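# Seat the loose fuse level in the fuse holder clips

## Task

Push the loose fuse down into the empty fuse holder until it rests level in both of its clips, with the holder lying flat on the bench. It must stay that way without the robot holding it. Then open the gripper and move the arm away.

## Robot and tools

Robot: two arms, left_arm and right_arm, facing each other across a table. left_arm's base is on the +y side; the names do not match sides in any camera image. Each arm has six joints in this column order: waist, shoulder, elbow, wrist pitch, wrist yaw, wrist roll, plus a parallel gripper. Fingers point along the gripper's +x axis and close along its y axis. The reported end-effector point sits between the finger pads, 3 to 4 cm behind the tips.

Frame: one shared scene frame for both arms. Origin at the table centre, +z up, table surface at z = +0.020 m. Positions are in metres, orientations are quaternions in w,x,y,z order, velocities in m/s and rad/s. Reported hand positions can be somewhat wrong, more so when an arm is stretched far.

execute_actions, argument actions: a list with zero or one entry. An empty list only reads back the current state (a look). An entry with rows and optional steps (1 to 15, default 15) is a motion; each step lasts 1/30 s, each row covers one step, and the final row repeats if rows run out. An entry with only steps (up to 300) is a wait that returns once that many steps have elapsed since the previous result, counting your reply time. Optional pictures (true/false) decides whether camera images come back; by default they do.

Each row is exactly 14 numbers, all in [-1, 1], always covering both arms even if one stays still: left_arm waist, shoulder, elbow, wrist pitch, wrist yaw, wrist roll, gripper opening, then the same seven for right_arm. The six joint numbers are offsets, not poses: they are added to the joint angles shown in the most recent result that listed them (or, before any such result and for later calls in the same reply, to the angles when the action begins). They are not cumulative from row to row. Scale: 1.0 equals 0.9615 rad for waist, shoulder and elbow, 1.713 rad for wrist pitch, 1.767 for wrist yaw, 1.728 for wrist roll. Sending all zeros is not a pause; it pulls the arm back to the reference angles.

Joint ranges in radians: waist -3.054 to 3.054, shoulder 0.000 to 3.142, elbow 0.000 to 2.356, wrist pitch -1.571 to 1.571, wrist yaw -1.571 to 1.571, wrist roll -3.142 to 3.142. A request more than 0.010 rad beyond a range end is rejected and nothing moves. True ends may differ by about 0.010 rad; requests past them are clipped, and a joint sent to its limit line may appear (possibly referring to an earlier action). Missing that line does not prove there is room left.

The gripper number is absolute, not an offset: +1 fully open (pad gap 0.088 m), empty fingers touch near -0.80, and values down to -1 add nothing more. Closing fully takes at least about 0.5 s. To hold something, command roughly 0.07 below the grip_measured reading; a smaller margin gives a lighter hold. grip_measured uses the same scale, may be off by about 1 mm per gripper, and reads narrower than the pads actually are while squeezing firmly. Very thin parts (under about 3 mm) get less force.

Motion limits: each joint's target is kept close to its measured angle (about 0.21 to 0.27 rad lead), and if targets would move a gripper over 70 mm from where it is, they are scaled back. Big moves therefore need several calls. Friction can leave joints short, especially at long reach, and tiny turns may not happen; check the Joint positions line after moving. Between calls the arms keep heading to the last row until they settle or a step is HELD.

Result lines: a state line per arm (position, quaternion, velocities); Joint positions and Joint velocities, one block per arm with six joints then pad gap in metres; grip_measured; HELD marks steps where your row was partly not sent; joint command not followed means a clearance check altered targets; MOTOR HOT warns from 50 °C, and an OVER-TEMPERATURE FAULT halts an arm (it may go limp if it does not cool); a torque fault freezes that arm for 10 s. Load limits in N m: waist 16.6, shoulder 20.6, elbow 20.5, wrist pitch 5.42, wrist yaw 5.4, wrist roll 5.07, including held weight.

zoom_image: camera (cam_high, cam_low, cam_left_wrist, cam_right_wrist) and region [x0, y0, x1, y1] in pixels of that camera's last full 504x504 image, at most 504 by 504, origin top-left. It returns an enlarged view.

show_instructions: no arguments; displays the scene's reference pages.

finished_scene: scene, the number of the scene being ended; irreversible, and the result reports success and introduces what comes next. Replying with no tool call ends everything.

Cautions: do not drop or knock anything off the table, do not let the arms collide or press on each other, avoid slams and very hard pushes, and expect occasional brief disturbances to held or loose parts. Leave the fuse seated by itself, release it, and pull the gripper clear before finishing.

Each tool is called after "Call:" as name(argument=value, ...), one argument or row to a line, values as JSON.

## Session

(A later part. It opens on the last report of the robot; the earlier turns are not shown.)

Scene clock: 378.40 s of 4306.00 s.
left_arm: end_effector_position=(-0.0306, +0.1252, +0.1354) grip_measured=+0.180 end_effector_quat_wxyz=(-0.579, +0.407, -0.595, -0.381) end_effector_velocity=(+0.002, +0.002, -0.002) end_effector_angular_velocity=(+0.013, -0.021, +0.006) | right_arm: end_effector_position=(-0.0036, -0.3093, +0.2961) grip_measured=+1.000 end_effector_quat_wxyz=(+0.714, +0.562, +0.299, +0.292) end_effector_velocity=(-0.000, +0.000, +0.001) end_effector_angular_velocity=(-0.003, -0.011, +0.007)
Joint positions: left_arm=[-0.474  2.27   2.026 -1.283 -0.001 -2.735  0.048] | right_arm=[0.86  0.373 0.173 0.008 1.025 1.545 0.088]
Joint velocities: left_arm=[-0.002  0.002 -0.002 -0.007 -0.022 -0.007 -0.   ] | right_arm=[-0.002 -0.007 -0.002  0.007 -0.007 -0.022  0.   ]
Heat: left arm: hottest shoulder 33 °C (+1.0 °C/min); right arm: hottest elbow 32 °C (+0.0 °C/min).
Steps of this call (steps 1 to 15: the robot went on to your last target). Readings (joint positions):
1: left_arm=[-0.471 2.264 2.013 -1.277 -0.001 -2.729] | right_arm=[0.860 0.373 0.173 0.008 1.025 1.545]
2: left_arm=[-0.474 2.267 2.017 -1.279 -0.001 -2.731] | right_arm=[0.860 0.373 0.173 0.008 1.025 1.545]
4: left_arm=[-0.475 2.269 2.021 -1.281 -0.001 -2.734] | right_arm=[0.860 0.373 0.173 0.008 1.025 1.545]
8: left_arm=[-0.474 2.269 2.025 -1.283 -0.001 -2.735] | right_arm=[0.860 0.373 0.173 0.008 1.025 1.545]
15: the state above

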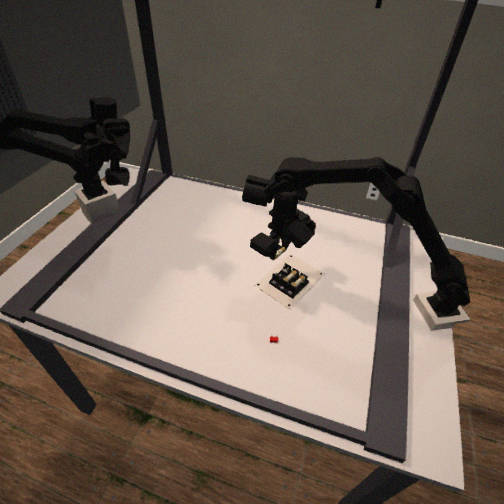

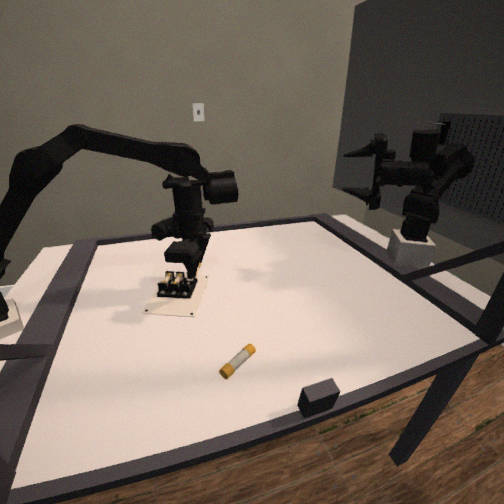

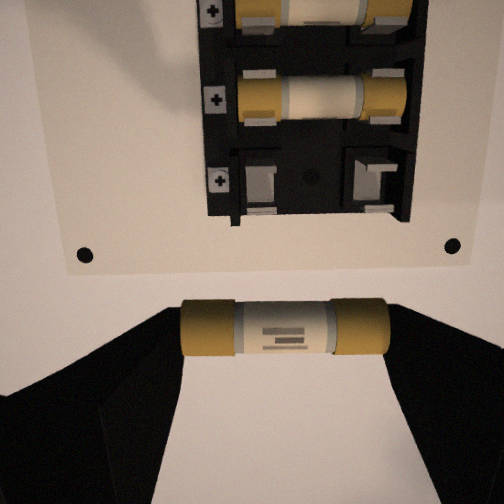

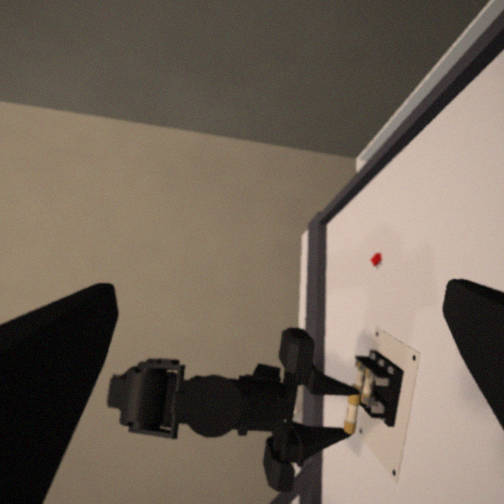

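Call:
execute_actions(
  actions=[
    {"rows":[[0.004,-0.006,-0.012,0.002,0,0.003,0.1,0,0,0,0,0,0,1],[0.010,-0.010,-0.026,0.005,0,0.006,0.1,0,0,0,0,0,0,1],[0.017,-0.014,-0.043,0.009,0,0.009,0.1,0,0,0,0,0,0,1],[0.025,-0.019,-0.062,0.014,0,0.013,0.1,0,0,0,0,0,0,1],[0.033,-0.024,-0.082,0.019,0,0.017,0.1,0,0,0,0,0,0,1],[0.041,-0.029,-0.101,0.023,0,0.021,0.1,0,0,0,0,0,0,1],[0.048,-0.033,-0.118,0.027,0,0.024,0.1,0,0,0,0,0,0,1],[0.054,-0.036,-0.132,0.031,0,0.027,0.1,0,0,0,0,0,0,1],[0.058,-0.038,-0.142,0.033,0,0.028,0.1,0,0,0,0,0,0,1],[0.0595,-0.0398,-0.1469,0.0345,0,0.0292,0.1,0,0,0,0,0,0,1]],"steps":15},
  ],
  pictures=false,
)

Call:
execute_actions(
  actions=[
    {"steps":12},
  ],
)

Call:
zoom_image(
  camera="cam_left_wrist",
  region=[130, 150, 450, 400],
)

Scene clock: 442.43 s of 4306.00 s.
left_arm: end_effector_position=(-0.0054, +0.1439, +0.1104) grip_measured=+0.180 end_effector_quat_wxyz=(-0.587, +0.395, -0.582, -0.402) end_effector_velocity=(-0.004, +0.001, +0.007) end_effector_angular_velocity=(-0.026, -0.009, -0.020) | right_arm: end_effector_position=(-0.0036, -0.3093, +0.2961) grip_measured=+1.000 end_effector_quat_wxyz=(+0.714, +0.562, +0.299, +0.292) end_effector_velocity=(-0.000, +0.000, -0.003) end_effector_angular_velocity=(-0.017, -0.008, +0.005)
Joint positions: left_arm=[-0.415  2.252  1.897 -1.228 -0.001 -2.692  0.048] | right_arm=[0.86  0.373 0.173 0.008 1.025 1.545 0.088]
Joint velocities: left_arm=[-0.012 -0.037 -0.032  0.022 -0.007  0.007 -0.   ] | right_arm=[-0.002  0.002 -0.002 -0.007 -0.007 -0.007  0.   ]
Heat: left arm: hottest shoulder 40 °C (+6.1 °C/min); right arm: hottest elbow 33 °C (+1.0 °C/min).
Steps of this call (steps 1 to 15: the robot went on to your last target; steps 16 to 90: nothing new was sent; then 60.53 s passed at rest; steps 91 to 105: all 15 steps of this action). Readings (joint positions):
91: left_arm=[-0.474 2.270 2.026 -1.283 -0.001 -2.735] | right_arm=[0.860 0.373 0.173 0.008 1.025 1.545]
92: left_arm=[-0.474 2.270 2.025 -1.283 -0.001 -2.735] | right_arm=[0.860 0.373 0.173 0.008 1.025 1.545]
94: left_arm=[-0.470 2.268 2.012 -1.273 -0.001 -2.731] | right_arm=[0.860 0.373 0.173 0.008 1.025 1.545]
98: left_arm=[-0.445 2.257 1.950 -1.249 -0.001 -2.708] | right_arm=[0.860 0.373 0.173 0.008 1.025 1.545]
105: the state above

Scene clock: 442.83 s of 4306.00 s.
left_arm: end_effector_position=(-0.0053, +0.1435, +0.1129) grip_measured=+0.180 end_effector_quat_wxyz=(-0.586, +0.397, -0.584, -0.399) end_effector_velocity=(-0.002, +0.002, +0.000) end_effector_angular_velocity=(+0.007, +0.008, +0.020) | right_arm: end_effector_position=(-0.0036, -0.3093, +0.2961) grip_measured=+1.000 end_effector_quat_wxyz=(+0.714, +0.562, +0.299, +0.292) end_effector_velocity=(+0.001, -0.001, -0.004) end_effector_angular_velocity=(-0.020, -0.004, -0.010)
Joint positions: left_arm=[-0.415  2.245  1.896 -1.226 -0.001 -2.69   0.048] | right_arm=[0.86  0.373 0.173 0.008 1.025 1.545 0.088]
Joint velocities: left_arm=[-0.002 -0.002 -0.002 -0.007  0.007 -0.022 -0.   ] | right_arm=[-0.002  0.002 -0.002 -0.022  0.007  0.007  0.   ]
Heat: left arm: hottest shoulder 40 °C (+6.1 °C/min); right arm: hottest elbow 33 °C (+1.0 °C/min).
Steps of this call (steps 1 to 12: the robot went on to your last target). Readings (joint positions):
1: left_arm=[-0.415 2.251 1.897 -1.227 -0.001 -2.692] | right_arm=[0.860 0.373 0.173 0.008 1.025 1.545]
2: left_arm=[-0.415 2.250 1.897 -1.227 -0.001 -2.691] | right_arm=[0.860 0.373 0.173 0.008 1.025 1.545]
4: left_arm=[-0.415 2.247 1.897 -1.226 -0.001 -2.691] | right_arm=[0.860 0.373 0.173 0.008 1.025 1.545]
8: left_arm=[-0.415 2.245 1.897 -1.226 -0.001 -2.690] | right_arm=[0.860 0.373 0.173 0.008 1.025 1.545]
12: the state above

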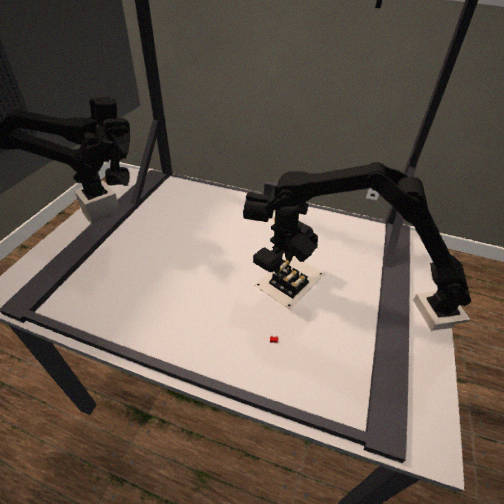

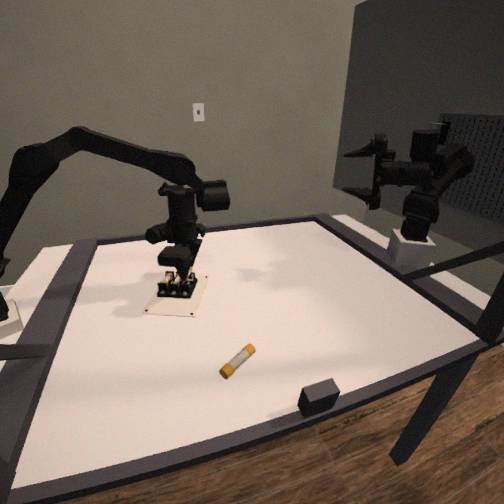

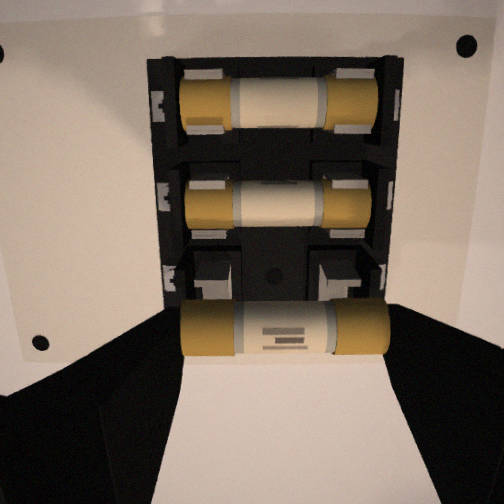

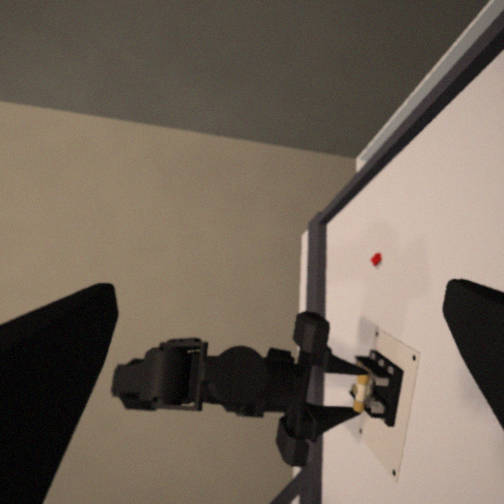

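Region (130, 150, 450, 400) of cam_left_wrist's 504x504 image, scaled by 1.575, with more detail than that image has; it fills the top 394 rows of this view, and the rest is white.

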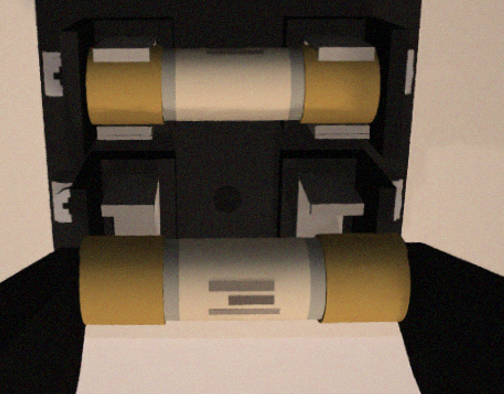

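Call:
execute_actions(
  actions=[
    {"rows":[[0,0,-0.010,0.003,0.001,0,0.1,0,0,0,0,0,0,1],[0,0,-0.017,0.007,0.002,0,0.1,0,0,0,0,0,0,1],[0,0,-0.024,0.011,0.003,0,0.1,0,0,0,0,0,0,1],[0,0,-0.031,0.015,0.004,0,0.1,0,0,0,0,0,0,1],[0,0,-0.037,0.018,0.004,0,0.1,0,0,0,0,0,0,1],[0,0,-0.0405,0.0204,0.004,0,0.1,0,0,0,0,0,0,1]],"steps":15},
  ],
  pictures=false,
)

Call:
execute_actions(
  actions=[
    {"steps":8},
  ],
)

Call:
zoom_image(
  camera="cam_left_wrist",
  region=[130, 150, 450, 400],
)

Call:
zoom_image(
  camera="cam_right_wrist",
  region=[320, 340, 420, 440],
)

Scene clock: 487.93 s of 4306.00 s.
left_arm: end_effector_position=(-0.0060, +0.1431, +0.1061) grip_measured=+0.180 end_effector_quat_wxyz=(-0.583, +0.397, -0.586, -0.398) end_effector_velocity=(+0.000, +0.000, -0.003) end_effector_angular_velocity=(+0.003, -0.007, +0.005) | right_arm: end_effector_position=(-0.0036, -0.3093, +0.2961) grip_measured=+1.000 end_effector_quat_wxyz=(+0.714, +0.562, +0.299, +0.292) end_effector_velocity=(-0.002, +0.002, -0.002) end_effector_angular_velocity=(-0.004, -0.001, +0.020)
Joint positions: left_arm=[-0.415  2.245  1.869 -1.193  0.004 -2.69   0.048] | right_arm=[0.86  0.373 0.173 0.008 1.025 1.545 0.088]
Joint velocities: left_arm=[-0.002  0.002 -0.007  0.007 -0.007 -0.007  0.   ] | right_arm=[-0.002 -0.002 -0.007  0.007 -0.022 -0.007  0.   ]
Heat: left arm: hottest shoulder 49 °C (+10.1 °C/min); right arm: hottest elbow 33 °C (+0.0 °C/min).
Steps of this call (steps 1 to 15: the robot went on to your last target; steps 16 to 90: nothing new was sent; then 41.60 s passed at rest; steps 91 to 105: all 15 steps of this action). Readings (joint positions):
91: left_arm=[-0.415 2.245 1.896 -1.226 -0.001 -2.690] | right_arm=[0.860 0.373 0.173 0.008 1.025 1.545]
92: left_arm=[-0.415 2.245 1.896 -1.223 -0.001 -2.690] | right_arm=[0.860 0.373 0.173 0.008 1.025 1.545]
94: left_arm=[-0.415 2.245 1.890 -1.214 0.000 -2.690] | right_arm=[0.860 0.373 0.173 0.008 1.025 1.545]
98: left_arm=[-0.415 2.245 1.873 -1.199 0.003 -2.690] | right_arm=[0.860 0.373 0.173 0.008 1.025 1.545]
105: the state above

Scene clock: 488.20 s of 4306.00 s.
left_arm: end_effector_position=(-0.0060, +0.1431, +0.1060) grip_measured=+0.180 end_effector_quat_wxyz=(-0.583, +0.397, -0.586, -0.398) end_effector_velocity=(-0.002, +0.003, -0.001) end_effector_angular_velocity=(+0.013, -0.006, +0.000) | right_arm: end_effector_position=(-0.0036, -0.3093, +0.2961) grip_measured=+1.000 end_effector_quat_wxyz=(+0.714, +0.562, +0.299, +0.292) end_effector_velocity=(+0.001, -0.001, -0.004) end_effector_angular_velocity=(-0.021, -0.012, -0.009)
Joint positions: left_arm=[-0.415  2.245  1.868 -1.193  0.004 -2.69   0.048] | right_arm=[0.86  0.373 0.173 0.008 1.025 1.545 0.088]
Joint velocities: left_arm=[-0.007 -0.002 -0.007 -0.007 -0.007 -0.007 -0.   ] | right_arm=[-0.002  0.002 -0.007 -0.007  0.007 -0.007  0.   ]
Heat: left arm: hottest shoulder 49 °C (+10.0 °C/min); right arm: hottest elbow 33 °C (+0.0 °C/min).
Steps of this call (steps 1 to 8: the robot went on to your last target). Readings (joint positions):
1: left_arm=[-0.415 2.245 1.868 -1.193 0.004 -2.690] | right_arm=[0.860 0.373 0.173 0.008 1.025 1.545]
2: left_arm=[-0.415 2.245 1.868 -1.193 0.004 -2.690] | right_arm=[0.860 0.373 0.173 0.008 1.025 1.545]
4: left_arm=[-0.415 2.245 1.868 -1.193 0.004 -2.690] | right_arm=[0.860 0.373 0.173 0.008 1.025 1.545]
8: the state above

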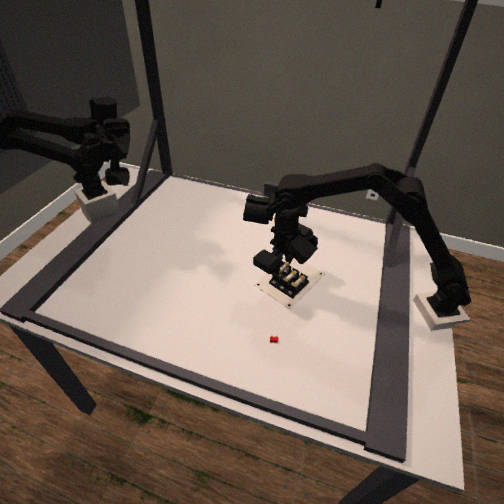

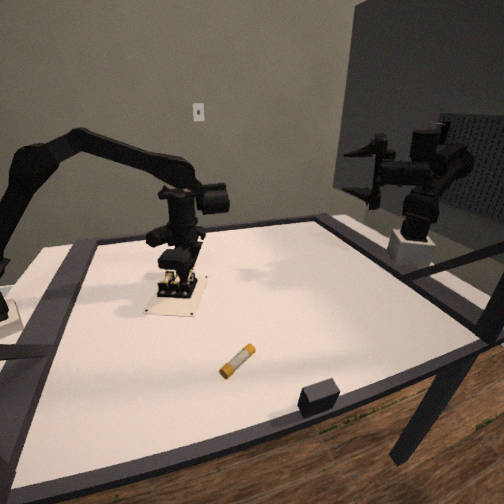

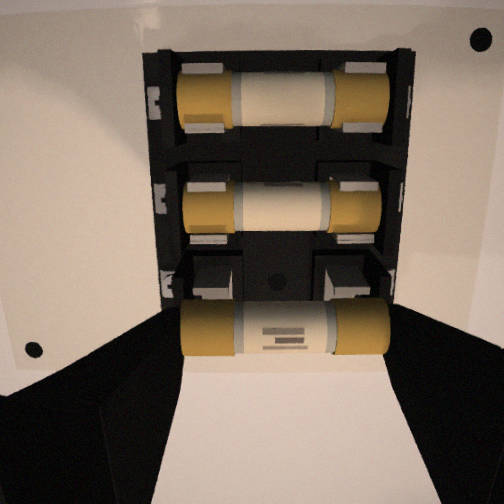

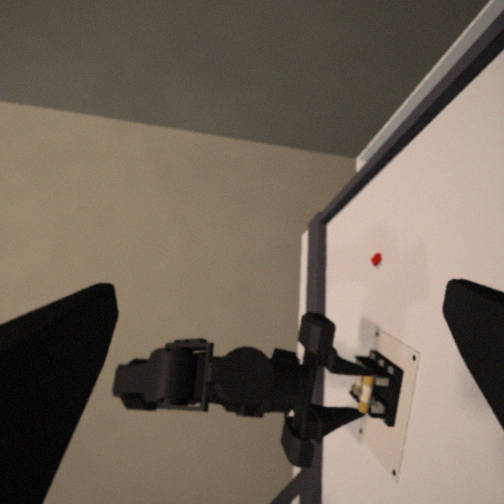

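Region (130, 150, 450, 400) of cam_left_wrist's 504x504 image, scaled by 1.575, with more detail than that image has; it fills the top 394 rows of this view, and the rest is white.

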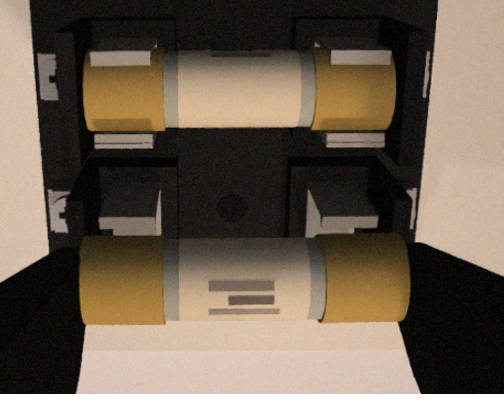

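Region (320, 340, 420, 440) of cam_right_wrist's 504x504 image, scaled by 5.040, with more detail than that image has.

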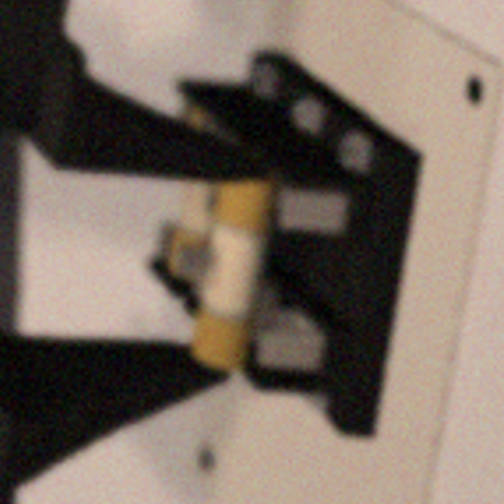

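Call:
execute_actions(
  actions=[
    {"rows":[[0,0.003,-0.010,0.003,0,0,0.1,0,0,0,0,0,0,1],[0,0.004,-0.016,0.006,0,0,0.1,0,0,0,0,0,0,1],[0,0.004,-0.021,0.008,0,0,0.1,0,0,0,0,0,0,1],[0,0.004,-0.025,0.010,0,0,0.1,0,0,0,0,0,0,1],[0,0.004,-0.0276,0.0114,0,0,0.1,0,0,0,0,0,0,1]],"steps":15},
  ],
)

Call:
zoom_image(
  camera="cam_left_wrist",
  region=[130, 150, 450, 400],
)

Call:
zoom_image(
  camera="cam_right_wrist",
  region=[320, 340, 420, 440],
)

Scene clock: 503.50 s of 4306.00 s.
left_arm: end_effector_position=(-0.0060, +0.1432, +0.1026) grip_measured=+0.180 end_effector_quat_wxyz=(-0.583, +0.398, -0.586, -0.398) end_effector_velocity=(-0.002, +0.003, +0.001) end_effector_angular_velocity=(+0.007, +0.008, +0.020) | right_arm: end_effector_position=(-0.0036, -0.3093, +0.2961) grip_measured=+1.000 end_effector_quat_wxyz=(+0.714, +0.562, +0.299, +0.292) end_effector_velocity=(+0.002, -0.002, -0.001) end_effector_angular_velocity=(+0.003, +0.003, -0.010)
Joint positions: left_arm=[-0.415  2.245  1.855 -1.177  0.004 -2.69   0.048] | right_arm=[0.86  0.373 0.173 0.008 1.025 1.545 0.088]
Joint velocities: left_arm=[-0.002 -0.007 -0.007 -0.007  0.007 -0.022 -0.   ] | right_arm=[-0.002 -0.007 -0.002 -0.007  0.007  0.007  0.   ]
Heat: left arm: hottest shoulder 49 °C (+8.1 °C/min); right arm: hottest elbow 33 °C (+0.0 °C/min).
Steps of this call (steps 1 to 15: the robot went on to your last target; steps 16 to 90: nothing new was sent; then 11.80 s passed at rest; steps 91 to 105: all 15 steps of this action). Readings (joint positions):
91: left_arm=[-0.415 2.245 1.868 -1.193 0.004 -2.690] | right_arm=[0.860 0.373 0.173 0.008 1.025 1.545]
92: left_arm=[-0.415 2.245 1.868 -1.191 0.004 -2.690] | right_arm=[0.860 0.373 0.173 0.008 1.025 1.545]
94: left_arm=[-0.415 2.245 1.864 -1.185 0.004 -2.690] | right_arm=[0.860 0.373 0.173 0.008 1.025 1.545]
98: left_arm=[-0.415 2.245 1.856 -1.178 0.004 -2.690] | right_arm=[0.860 0.373 0.173 0.008 1.025 1.545]
105: the state above

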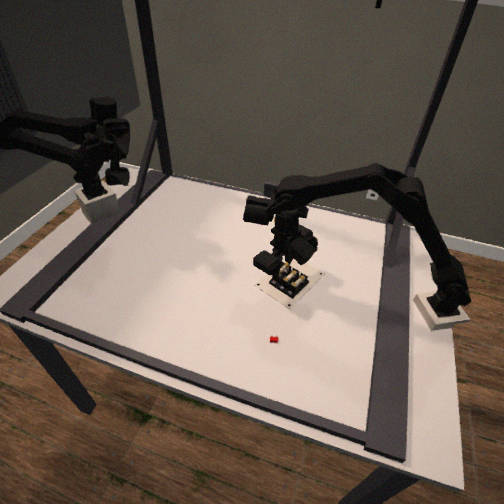

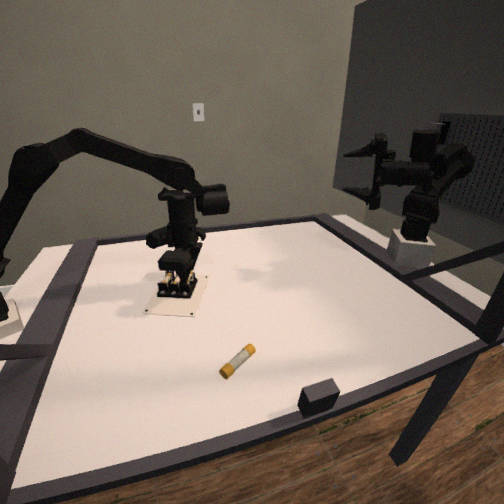

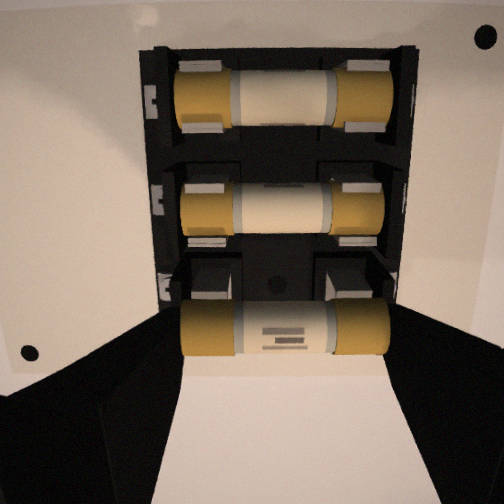

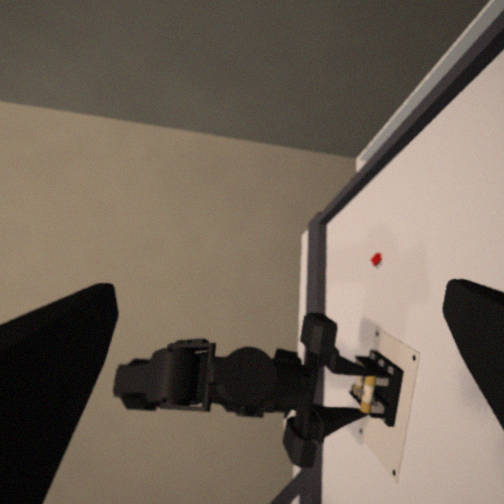

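Region (130, 150, 450, 400) of cam_left_wrist's 504x504 image, scaled by 1.575, with more detail than that image has; it fills the top 394 rows of this view, and the rest is white.

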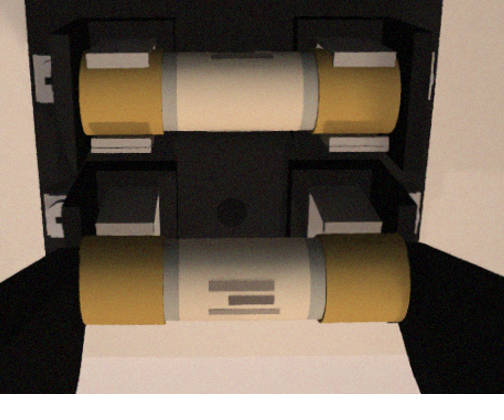

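Region (320, 340, 420, 440) of cam_right_wrist's 504x504 image, scaled by 5.040, with more detail than that image has.

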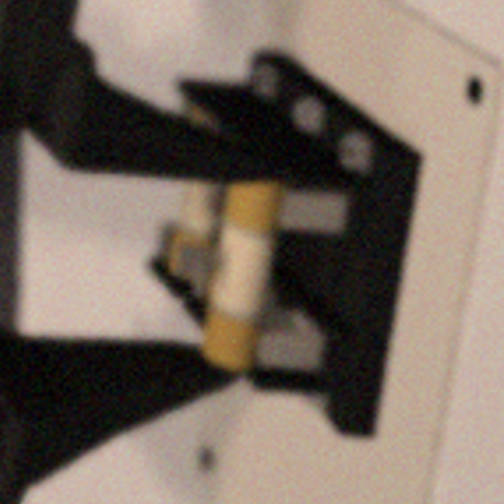

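Call:
execute_actions(
  actions=[
    {"rows":[[0,0.004,0,0,0.0024,0,0.1,0,0,0,0,0,0,1],[0,0.004,0,0,0.0024,0,0.1,0,0,0,0,0,0,1],[0,0.004,0,0,0.0024,0,0.1,0,0,0,0,0,0,1],[0,0.004,0,0,0.0024,0,0.1,0,0,0,0,0,0,1],[0,0.004,-0.010,0.002,0.0024,0,0.1,0,0,0,0,0,0,1],[0,0.004,-0.015,0.004,0.0024,0,0.1,0,0,0,0,0,0,1],[0,0.004,-0.018,0.0052,0.0024,0,0.1,0,0,0,0,0,0,1]],"steps":15},
  ],
  pictures=false,
)

Call:
execute_actions(
  actions=[
    {"rows":[[0,0.004,0,0,0,0,0.16,0,0,0,0,0,0,1],[0,0.004,0,0,0,0,0.20,0,0,0,0,0,0,1],[0,0.004,0,0,0,0,0.23,0,0,0,0,0,0,1],[0,0.004,0,0,0,0,0.26,0,0,0,0,0,0,1],[0,0.004,0,0,0,0,0.30,0,0,0,0,0,0,1],[0,0.004,0,0,0,0,0.35,0,0,0,0,0,0,1],[0,0.004,0,0,0,0,0.40,0,0,0,0,0,0,1],[0,0.004,0,0,0,0,0.45,0,0,0,0,0,0,1],[0,0.004,0,0,0,0,0.50,0,0,0,0,0,0,1]],"steps":15},
  ],
)

Call:
zoom_image(
  camera="cam_left_wrist",
  region=[130, 150, 450, 400],
)

Call:
zoom_image(
  camera="cam_right_wrist",
  region=[320, 340, 420, 440],
)

Scene clock: 524.50 s of 4306.00 s.
left_arm: end_effector_position=(-0.0060, +0.1433, +0.1018) grip_measured=+0.180 end_effector_quat_wxyz=(-0.583, +0.398, -0.586, -0.398) end_effector_velocity=(-0.004, +0.002, +0.000) end_effector_angular_velocity=(+0.008, -0.007, +0.010) | right_arm: end_effector_position=(-0.0036, -0.3093, +0.2961) grip_measured=+1.000 end_effector_quat_wxyz=(+0.714, +0.562, +0.299, +0.292) end_effector_velocity=(-0.000, -0.000, -0.004) end_effector_angular_velocity=(-0.036, -0.022, +0.007)
Joint positions: left_arm=[-0.415  2.245  1.852 -1.174  0.004 -2.69   0.048] | right_arm=[0.86  0.373 0.173 0.008 1.025 1.545 0.088]
Joint velocities: left_arm=[-0.012 -0.002 -0.002 -0.007 -0.007 -0.022 -0.   ] | right_arm=[-0.002 -0.002 -0.002 -0.022 -0.007 -0.022  0.   ]
Heat: left arm: hottest shoulder 48 °C (+2.0 °C/min); right arm: hottest elbow 33 °C (+0.0 °C/min).
Steps of this call (steps 1 to 15: the robot went on to your last target; steps 16 to 90: nothing new was sent; then 17.50 s passed at rest; steps 91 to 105: all 15 steps of this action). Readings (joint positions):
91: left_arm=[-0.415 2.245 1.854 -1.177 0.004 -2.690] | right_arm=[0.860 0.373 0.173 0.008 1.025 1.545]
92: left_arm=[-0.415 2.245 1.854 -1.177 0.004 -2.690] | right_arm=[0.860 0.373 0.173 0.008 1.025 1.545]
94: left_arm=[-0.415 2.245 1.854 -1.177 0.004 -2.690] | right_arm=[0.860 0.373 0.173 0.008 1.025 1.545]
98: left_arm=[-0.415 2.245 1.853 -1.176 0.004 -2.690] | right_arm=[0.860 0.373 0.173 0.008 1.025 1.545]
105: the state above

Scene clock: 525.00 s of 4306.00 s.
left_arm: end_effector_position=(-0.0067, +0.1433, +0.1018) grip_measured=+0.485 end_effector_quat_wxyz=(-0.582, +0.397, -0.587, -0.398) end_effector_velocity=(-0.002, +0.005, +0.002) end_effector_angular_velocity=(+0.018, -0.006, +0.015) | right_arm: end_effector_position=(-0.0036, -0.3093, +0.2961) grip_measured=+1.000 end_effector_quat_wxyz=(+0.714, +0.562, +0.299, +0.292) end_effector_velocity=(+0.002, -0.002, -0.002) end_effector_angular_velocity=(-0.021, -0.012, -0.009)
Joint positions: left_arm=[-0.416  2.245  1.852 -1.175  0.006 -2.69   0.063] | right_arm=[0.86  0.373 0.173 0.008 1.025 1.545 0.088]
Joint velocities: left_arm=[-0.007 -0.007 -0.002 -0.022 -0.007 -0.022  0.006] | right_arm=[-0.002 -0.002  0.002 -0.022  0.007 -0.007  0.   ]
Heat: left arm: hottest shoulder 48 °C (+2.0 °C/min); right arm: hottest elbow 33 °C (+0.0 °C/min).
Steps of this call (steps 1 to 15: all 15 steps of this action). Readings (joint positions):
1: left_arm=[-0.415 2.245 1.852 -1.174 0.004 -2.690] | right_arm=[0.860 0.373 0.173 0.008 1.025 1.545]
2: left_arm=[-0.415 2.245 1.852 -1.174 0.004 -2.690] | right_arm=[0.860 0.373 0.173 0.008 1.025 1.545]
4: left_arm=[-0.415 2.245 1.852 -1.174 0.004 -2.690] | right_arm=[0.860 0.373 0.173 0.008 1.025 1.545]
8: left_arm=[-0.416 2.245 1.852 -1.175 0.006 -2.690] | right_arm=[0.860 0.373 0.173 0.008 1.025 1.545]
15: the state above

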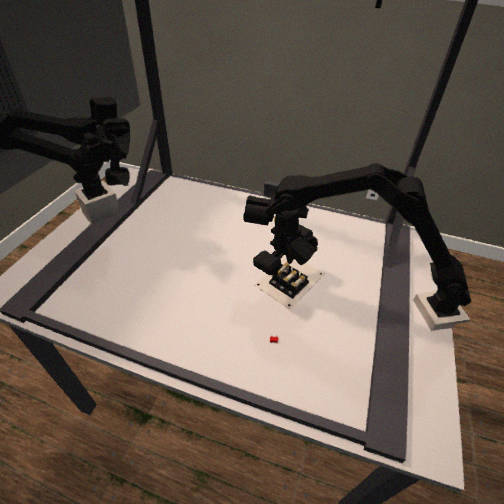

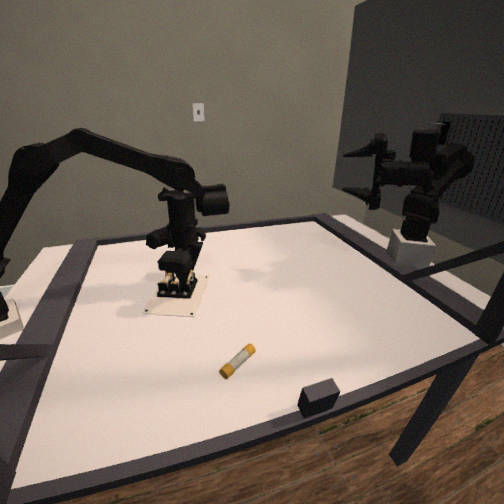

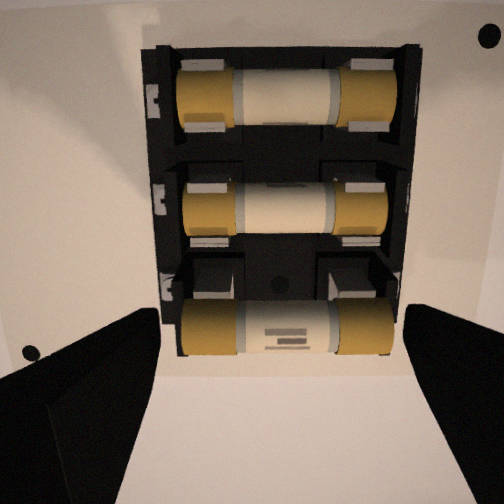

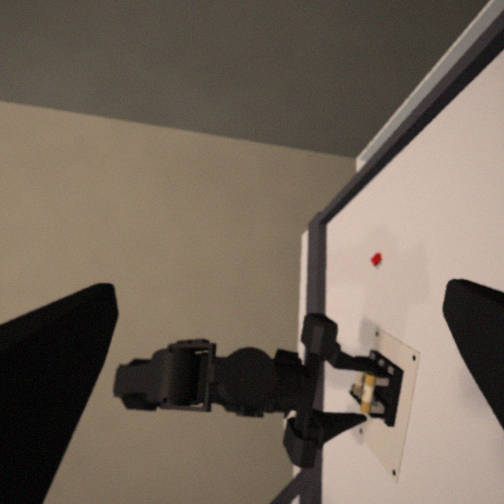

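Region (130, 150, 450, 400) of cam_left_wrist's 504x504 image, scaled by 1.575, with more detail than that image has; it fills the top 394 rows of this view, and the rest is white.

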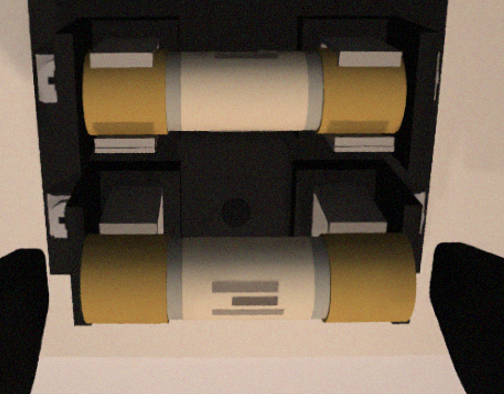

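Region (320, 340, 420, 440) of cam_right_wrist's 504x504 image, scaled by 5.040, with more detail than that image has.

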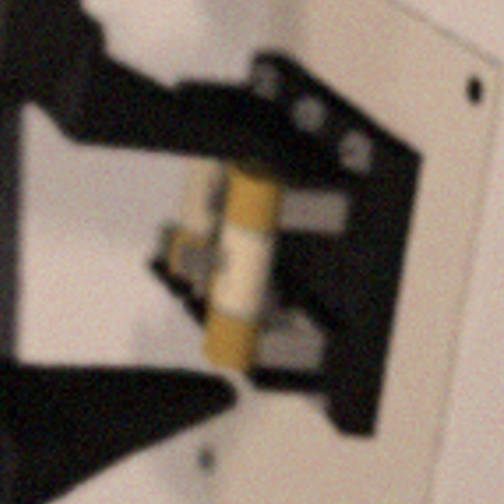

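Call:
execute_actions(
  actions=[
    {"rows":[[0,0.008,-0.010,0.002,0,0,0.5,0,0,0,0,0,0,1],[0,0.010,-0.016,0.006,0,0,0.5,0,0,0,0,0,0,1],[0,0.012,-0.023,0.010,0,0,0.5,0,0,0,0,0,0,1],[0,0.014,-0.030,0.015,0,0,0.5,0,0,0,0,0,0,1],[0,0.016,-0.037,0.020,0,0,0.5,0,0,0,0,0,0,1],[0,0.018,-0.043,0.024,0,0,0.5,0,0,0,0,0,0,1],[0,0.0198,-0.0477,0.0268,0,0,0.5,0,0,0,0,0,0,1]],"steps":15},
  ],
  pictures=false,
)

Call:
execute_actions(
  actions=[
    {"rows":[[0,0.004,0,0,0,0,0.48,0,0,0,0,0,0,1],[0,0.004,0,0,0,0,0.46,0,0,0,0,0,0,1],[0,0.004,0,0,0,0,0.44,0,0,0,0,0,0,1],[0,0.004,0,0,0,0,0.42,0,0,0,0,0,0,1],[0,0.004,0,0,0,0,0.40,0,0,0,0,0,0,1],[0,0.004,0,0,0,0,0.38,0,0,0,0,0,0,1],[0,0.004,0,0,0,0,0.36,0,0,0,0,0,0,1],[0,0.004,0,0,0,0,0.345,0,0,0,0,0,0,1],[0,0.004,0,0,0,0,0.33,0,0,0,0,0,0,1]],"steps":15},
  ],
)

Call:
zoom_image(
  camera="cam_right_wrist",
  region=[320, 340, 420, 440],
)

Scene clock: 545.67 s of 4306.00 s.
left_arm: end_effector_position=(-0.0067, +0.1438, +0.0887) grip_measured=+0.497 end_effector_quat_wxyz=(-0.583, +0.396, -0.587, -0.399) end_effector_velocity=(+0.002, +0.000, -0.001) end_effector_angular_velocity=(-0.001, -0.022, +0.020) | right_arm: end_effector_position=(-0.0036, -0.3093, +0.2961) grip_measured=+1.000 end_effector_quat_wxyz=(+0.714, +0.562, +0.299, +0.292) end_effector_velocity=(-0.000, -0.000, -0.004) end_effector_angular_velocity=(-0.036, -0.022, +0.007)
Joint positions: left_arm=[-0.416  2.256  1.817 -1.132  0.006 -2.69   0.063] | right_arm=[0.86  0.373 0.173 0.008 1.025 1.545 0.088]
Joint velocities: left_arm=[-0.002 -0.002 -0.007  0.007 -0.022 -0.022 -0.   ] | right_arm=[-0.002 -0.002 -0.002 -0.022 -0.007 -0.022  0.   ]
Heat: left arm: hottest shoulder 48 °C (-1.0 °C/min); right arm: hottest elbow 33 °C (+0.0 °C/min).
Steps of this call (steps 1 to 15: the robot went on to your last target; steps 16 to 90: nothing new was sent; then 17.17 s passed at rest; steps 91 to 105: all 15 steps of this action). Readings (joint positions):
91: left_arm=[-0.416 2.245 1.852 -1.175 0.006 -2.690] | right_arm=[0.860 0.373 0.173 0.008 1.025 1.545]
92: left_arm=[-0.416 2.245 1.852 -1.174 0.006 -2.690] | right_arm=[0.860 0.373 0.173 0.008 1.025 1.545]
94: left_arm=[-0.416 2.245 1.847 -1.164 0.006 -2.690] | right_arm=[0.860 0.373 0.173 0.008 1.025 1.545]
98: left_arm=[-0.416 2.248 1.828 -1.141 0.006 -2.690] | right_arm=[0.860 0.373 0.173 0.008 1.025 1.545]
105: the state above

Scene clock: 546.17 s of 4306.00 s.
left_arm: end_effector_position=(-0.0060, +0.1436, +0.0887) grip_measured=+0.344 end_effector_quat_wxyz=(-0.583, +0.397, -0.586, -0.398) end_effector_velocity=(-0.000, +0.002, -0.002) end_effector_angular_velocity=(+0.013, -0.006, +0.005) | right_arm: end_effector_position=(-0.0036, -0.3093, +0.2961) grip_measured=+1.000 end_effector_quat_wxyz=(+0.714, +0.562, +0.299, +0.292) end_effector_velocity=(-0.001, +0.000, -0.001) end_effector_angular_velocity=(-0.008, -0.005, +0.010)
Joint positions: left_arm=[-0.415  2.256  1.817 -1.131  0.004 -2.69   0.056] | right_arm=[0.86  0.373 0.173 0.008 1.025 1.545 0.088]
Joint velocities: left_arm=[-0.002  0.002 -0.002 -0.007 -0.007 -0.007 -0.001] | right_arm=[ 0.002 -0.007 -0.002 -0.007 -0.007 -0.007  0.   ]
Heat: left arm: hottest shoulder 48 °C (-1.0 °C/min); right arm: hottest elbow 33 °C (+0.0 °C/min).
Steps of this call (steps 1 to 15: all 15 steps of this action). Readings (joint positions):
1: left_arm=[-0.416 2.256 1.817 -1.132 0.006 -2.690] | right_arm=[0.860 0.373 0.173 0.008 1.025 1.545]
2: left_arm=[-0.416 2.256 1.817 -1.132 0.006 -2.690] | right_arm=[0.860 0.373 0.173 0.008 1.025 1.545]
4: left_arm=[-0.416 2.256 1.817 -1.132 0.006 -2.690] | right_arm=[0.860 0.373 0.173 0.008 1.025 1.545]
8: left_arm=[-0.416 2.256 1.817 -1.132 0.005 -2.690] | right_arm=[0.860 0.373 0.173 0.008 1.025 1.545]
15: the state above

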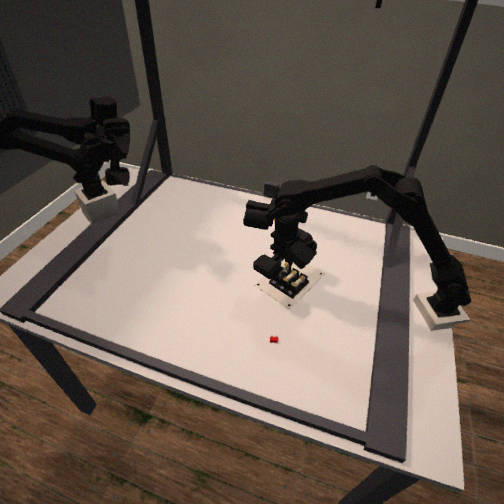

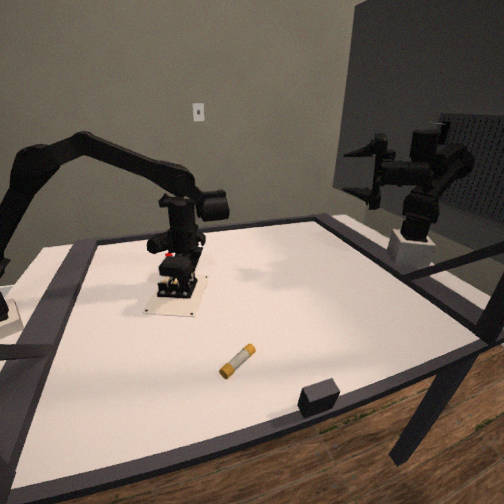

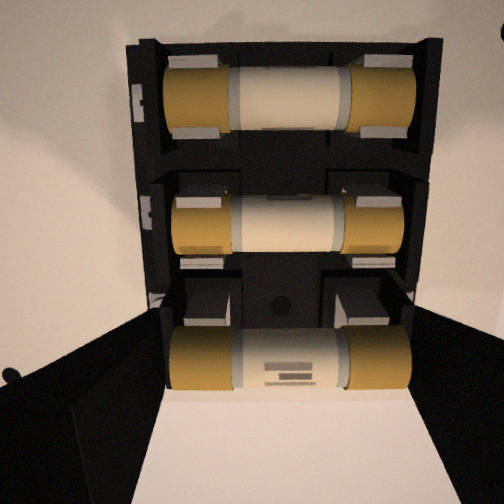

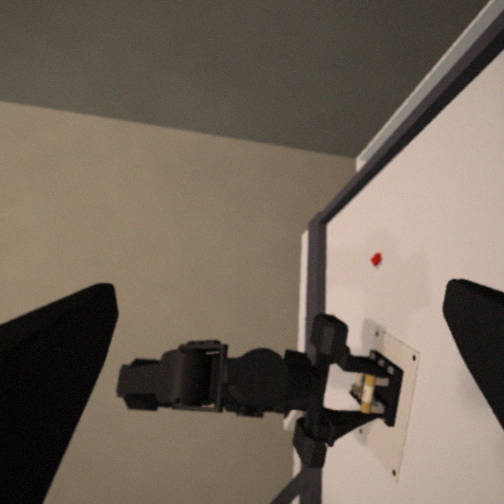

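Region (320, 340, 420, 440) of cam_right_wrist's 504x504 image, scaled by 5.040, with more detail than that image has.

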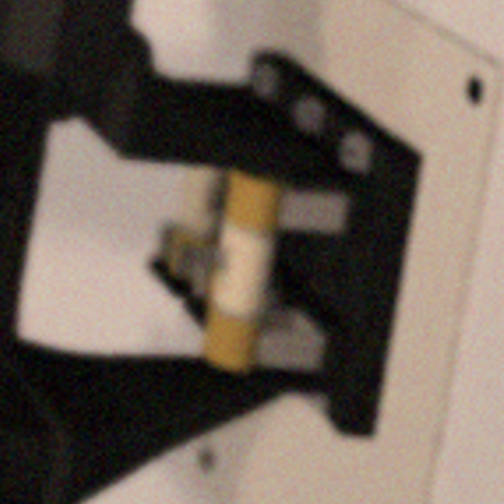

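Call:
execute_actions(
  actions=[
    {"rows":[[0,0,0,0,0,0,0.31,0,0,0,0,0,0,1],[0,-0.006,-0.005,0,0,0,0.30,0,0,0,0,0,0,1],[0,-0.012,-0.011,0.001,0,0,0.30,0,0,0,0,0,0,1],[0,-0.0193,-0.0228,0.0038,0,0,0.30,0,0,0,0,0,0,1],[0,-0.0302,-0.0411,0.0079,0,0,0.30,0,0,0,0,0,0,1],[0,-0.0438,-0.0639,0.0130,0,0,0.30,0,0,0,0,0,0,1],[0,-0.0588,-0.0891,0.0187,0,0,0.30,0,0,0,0,0,0,1],[0,-0.0737,-0.1142,0.0243,0,0,0.30,0,0,0,0,0,0,1],[0,-0.0887,-0.1393,0.0300,0,0,0.30,0,0,0,0,0,0,1],[0,-0.1037,-0.1644,0.0356,0,0,0.30,0,0,0,0,0,0,1],[0,-0.1173,-0.1873,0.0408,0,0,0.30,0,0,0,0,0,0,1],[0,-0.1295,-0.2078,0.0454,0,0,0.30,0,0,0,0,0,0,1],[0,-0.1391,-0.2238,0.0490,0,0,0.30,0,0,0,0,0,0,1],[0,-0.1459,-0.2352,0.0516,0,0,0.30,0,0,0,0,0,0,1],[0,-0.1486,-0.2398,0.0526,0,0,0.30,0,0,0,0,0,0,1]],"steps":15},
  ],
  pictures=false,
)

Call:
execute_actions(
  actions=[
    {"steps":10},
  ],
)

Scene clock: 625.30 s of 4306.00 s.
left_arm: end_effector_position=(-0.0084, +0.1711, +0.0876) grip_measured=+0.329 end_effector_quat_wxyz=(-0.582, +0.398, -0.587, -0.398) end_effector_velocity=(-0.006, +0.077, -0.003) end_effector_angular_velocity=(+0.062, -0.003, +0.020) | right_arm: end_effector_position=(-0.0036, -0.3093, +0.2961) grip_measured=+1.000 end_effector_quat_wxyz=(+0.714, +0.562, +0.299, +0.292) end_effector_velocity=(-0.000, -0.000, -0.003) end_effector_angular_velocity=(-0.012, -0.006, +0.005)
Joint positions: left_arm=[-0.415  2.145  1.631 -1.054  0.005 -2.69   0.055] | right_arm=[0.86  0.373 0.173 0.008 1.025 1.545 0.088]
Joint velocities: left_arm=[-0.002 -0.242 -0.398  0.095 -0.007 -0.022 -0.   ] | right_arm=[-0.002 -0.007 -0.007 -0.007 -0.007 -0.007  0.   ]
Heat: left arm: hottest shoulder 49 °C (+1.0 °C/min); right arm: hottest elbow 34 °C (+1.0 °C/min).
Steps of this call (steps 1 to 15: the robot went on to your last target; steps 16 to 90: nothing new was sent; then 75.63 s passed at rest; steps 91 to 105: all 15 steps of this action). Readings (joint positions):
91: left_arm=[-0.415 2.256 1.817 -1.131 0.004 -2.690] | right_arm=[0.860 0.373 0.173 0.008 1.025 1.545]
92: left_arm=[-0.415 2.256 1.817 -1.131 0.004 -2.690] | right_arm=[0.860 0.373 0.173 0.008 1.025 1.545]
94: left_arm=[-0.415 2.256 1.816 -1.130 0.004 -2.690] | right_arm=[0.860 0.373 0.173 0.008 1.025 1.545]
98: left_arm=[-0.415 2.229 1.772 -1.105 0.006 -2.690] | right_arm=[0.860 0.373 0.173 0.008 1.025 1.545]
105: the state above

Scene clock: 625.63 s of 4306.00 s.
left_arm: end_effector_position=(-0.0086, +0.1757, +0.0873) grip_measured=+0.329 end_effector_quat_wxyz=(-0.582, +0.398, -0.587, -0.397) end_effector_velocity=(+0.002, +0.005, +0.002) end_effector_angular_velocity=(+0.009, -0.021, -0.010) | right_arm: end_effector_position=(-0.0036, -0.3093, +0.2961) grip_measured=+1.000 end_effector_quat_wxyz=(+0.714, +0.562, +0.299, +0.292) end_effector_velocity=(-0.002, +0.002, -0.000) end_effector_angular_velocity=(-0.008, -0.002, +0.020)
Joint positions: left_arm=[-0.415  2.127  1.601 -1.04   0.005 -2.69   0.055] | right_arm=[0.86  0.373 0.173 0.008 1.025 1.545 0.088]
Joint velocities: left_arm=[-0.002 -0.012 -0.012 -0.007 -0.022  0.007  0.   ] | right_arm=[-0.002 -0.002  0.002 -0.007 -0.022 -0.007  0.   ]
Heat: left arm: hottest shoulder 49 °C (+1.0 °C/min); right arm: hottest elbow 34 °C (+1.0 °C/min).
Steps of this call (steps 1 to 10: the robot went on to your last target). Readings (joint positions):
1: left_arm=[-0.415 2.139 1.620 -1.050 0.005 -2.690] | right_arm=[0.860 0.373 0.173 0.008 1.025 1.545]
2: left_arm=[-0.415 2.134 1.613 -1.047 0.005 -2.690] | right_arm=[0.860 0.373 0.173 0.008 1.025 1.545]
4: left_arm=[-0.415 2.130 1.606 -1.043 0.005 -2.690] | right_arm=[0.860 0.373 0.173 0.008 1.025 1.545]
8: left_arm=[-0.415 2.127 1.601 -1.041 0.005 -2.690] | right_arm=[0.860 0.373 0.173 0.008 1.025 1.545]
10: the state above

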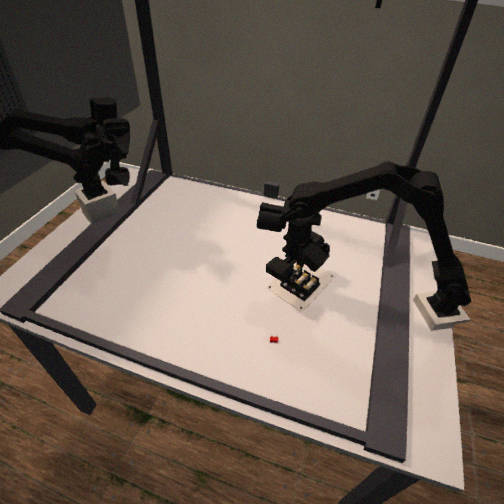

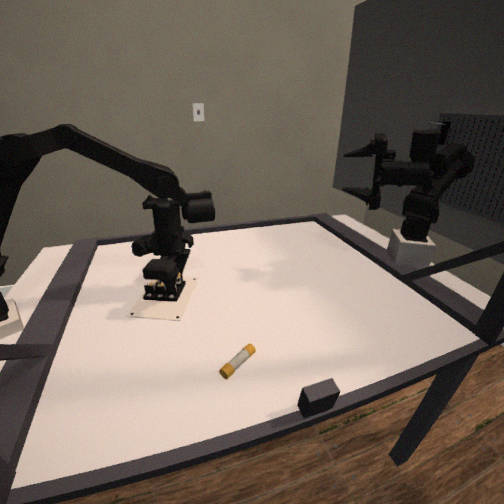

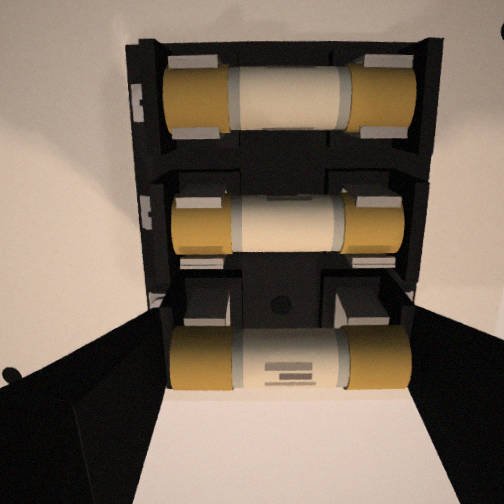

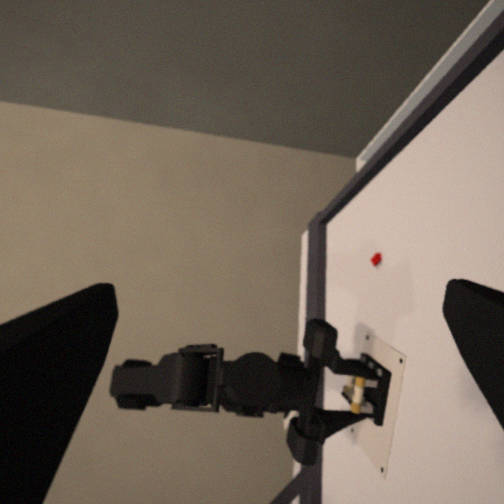

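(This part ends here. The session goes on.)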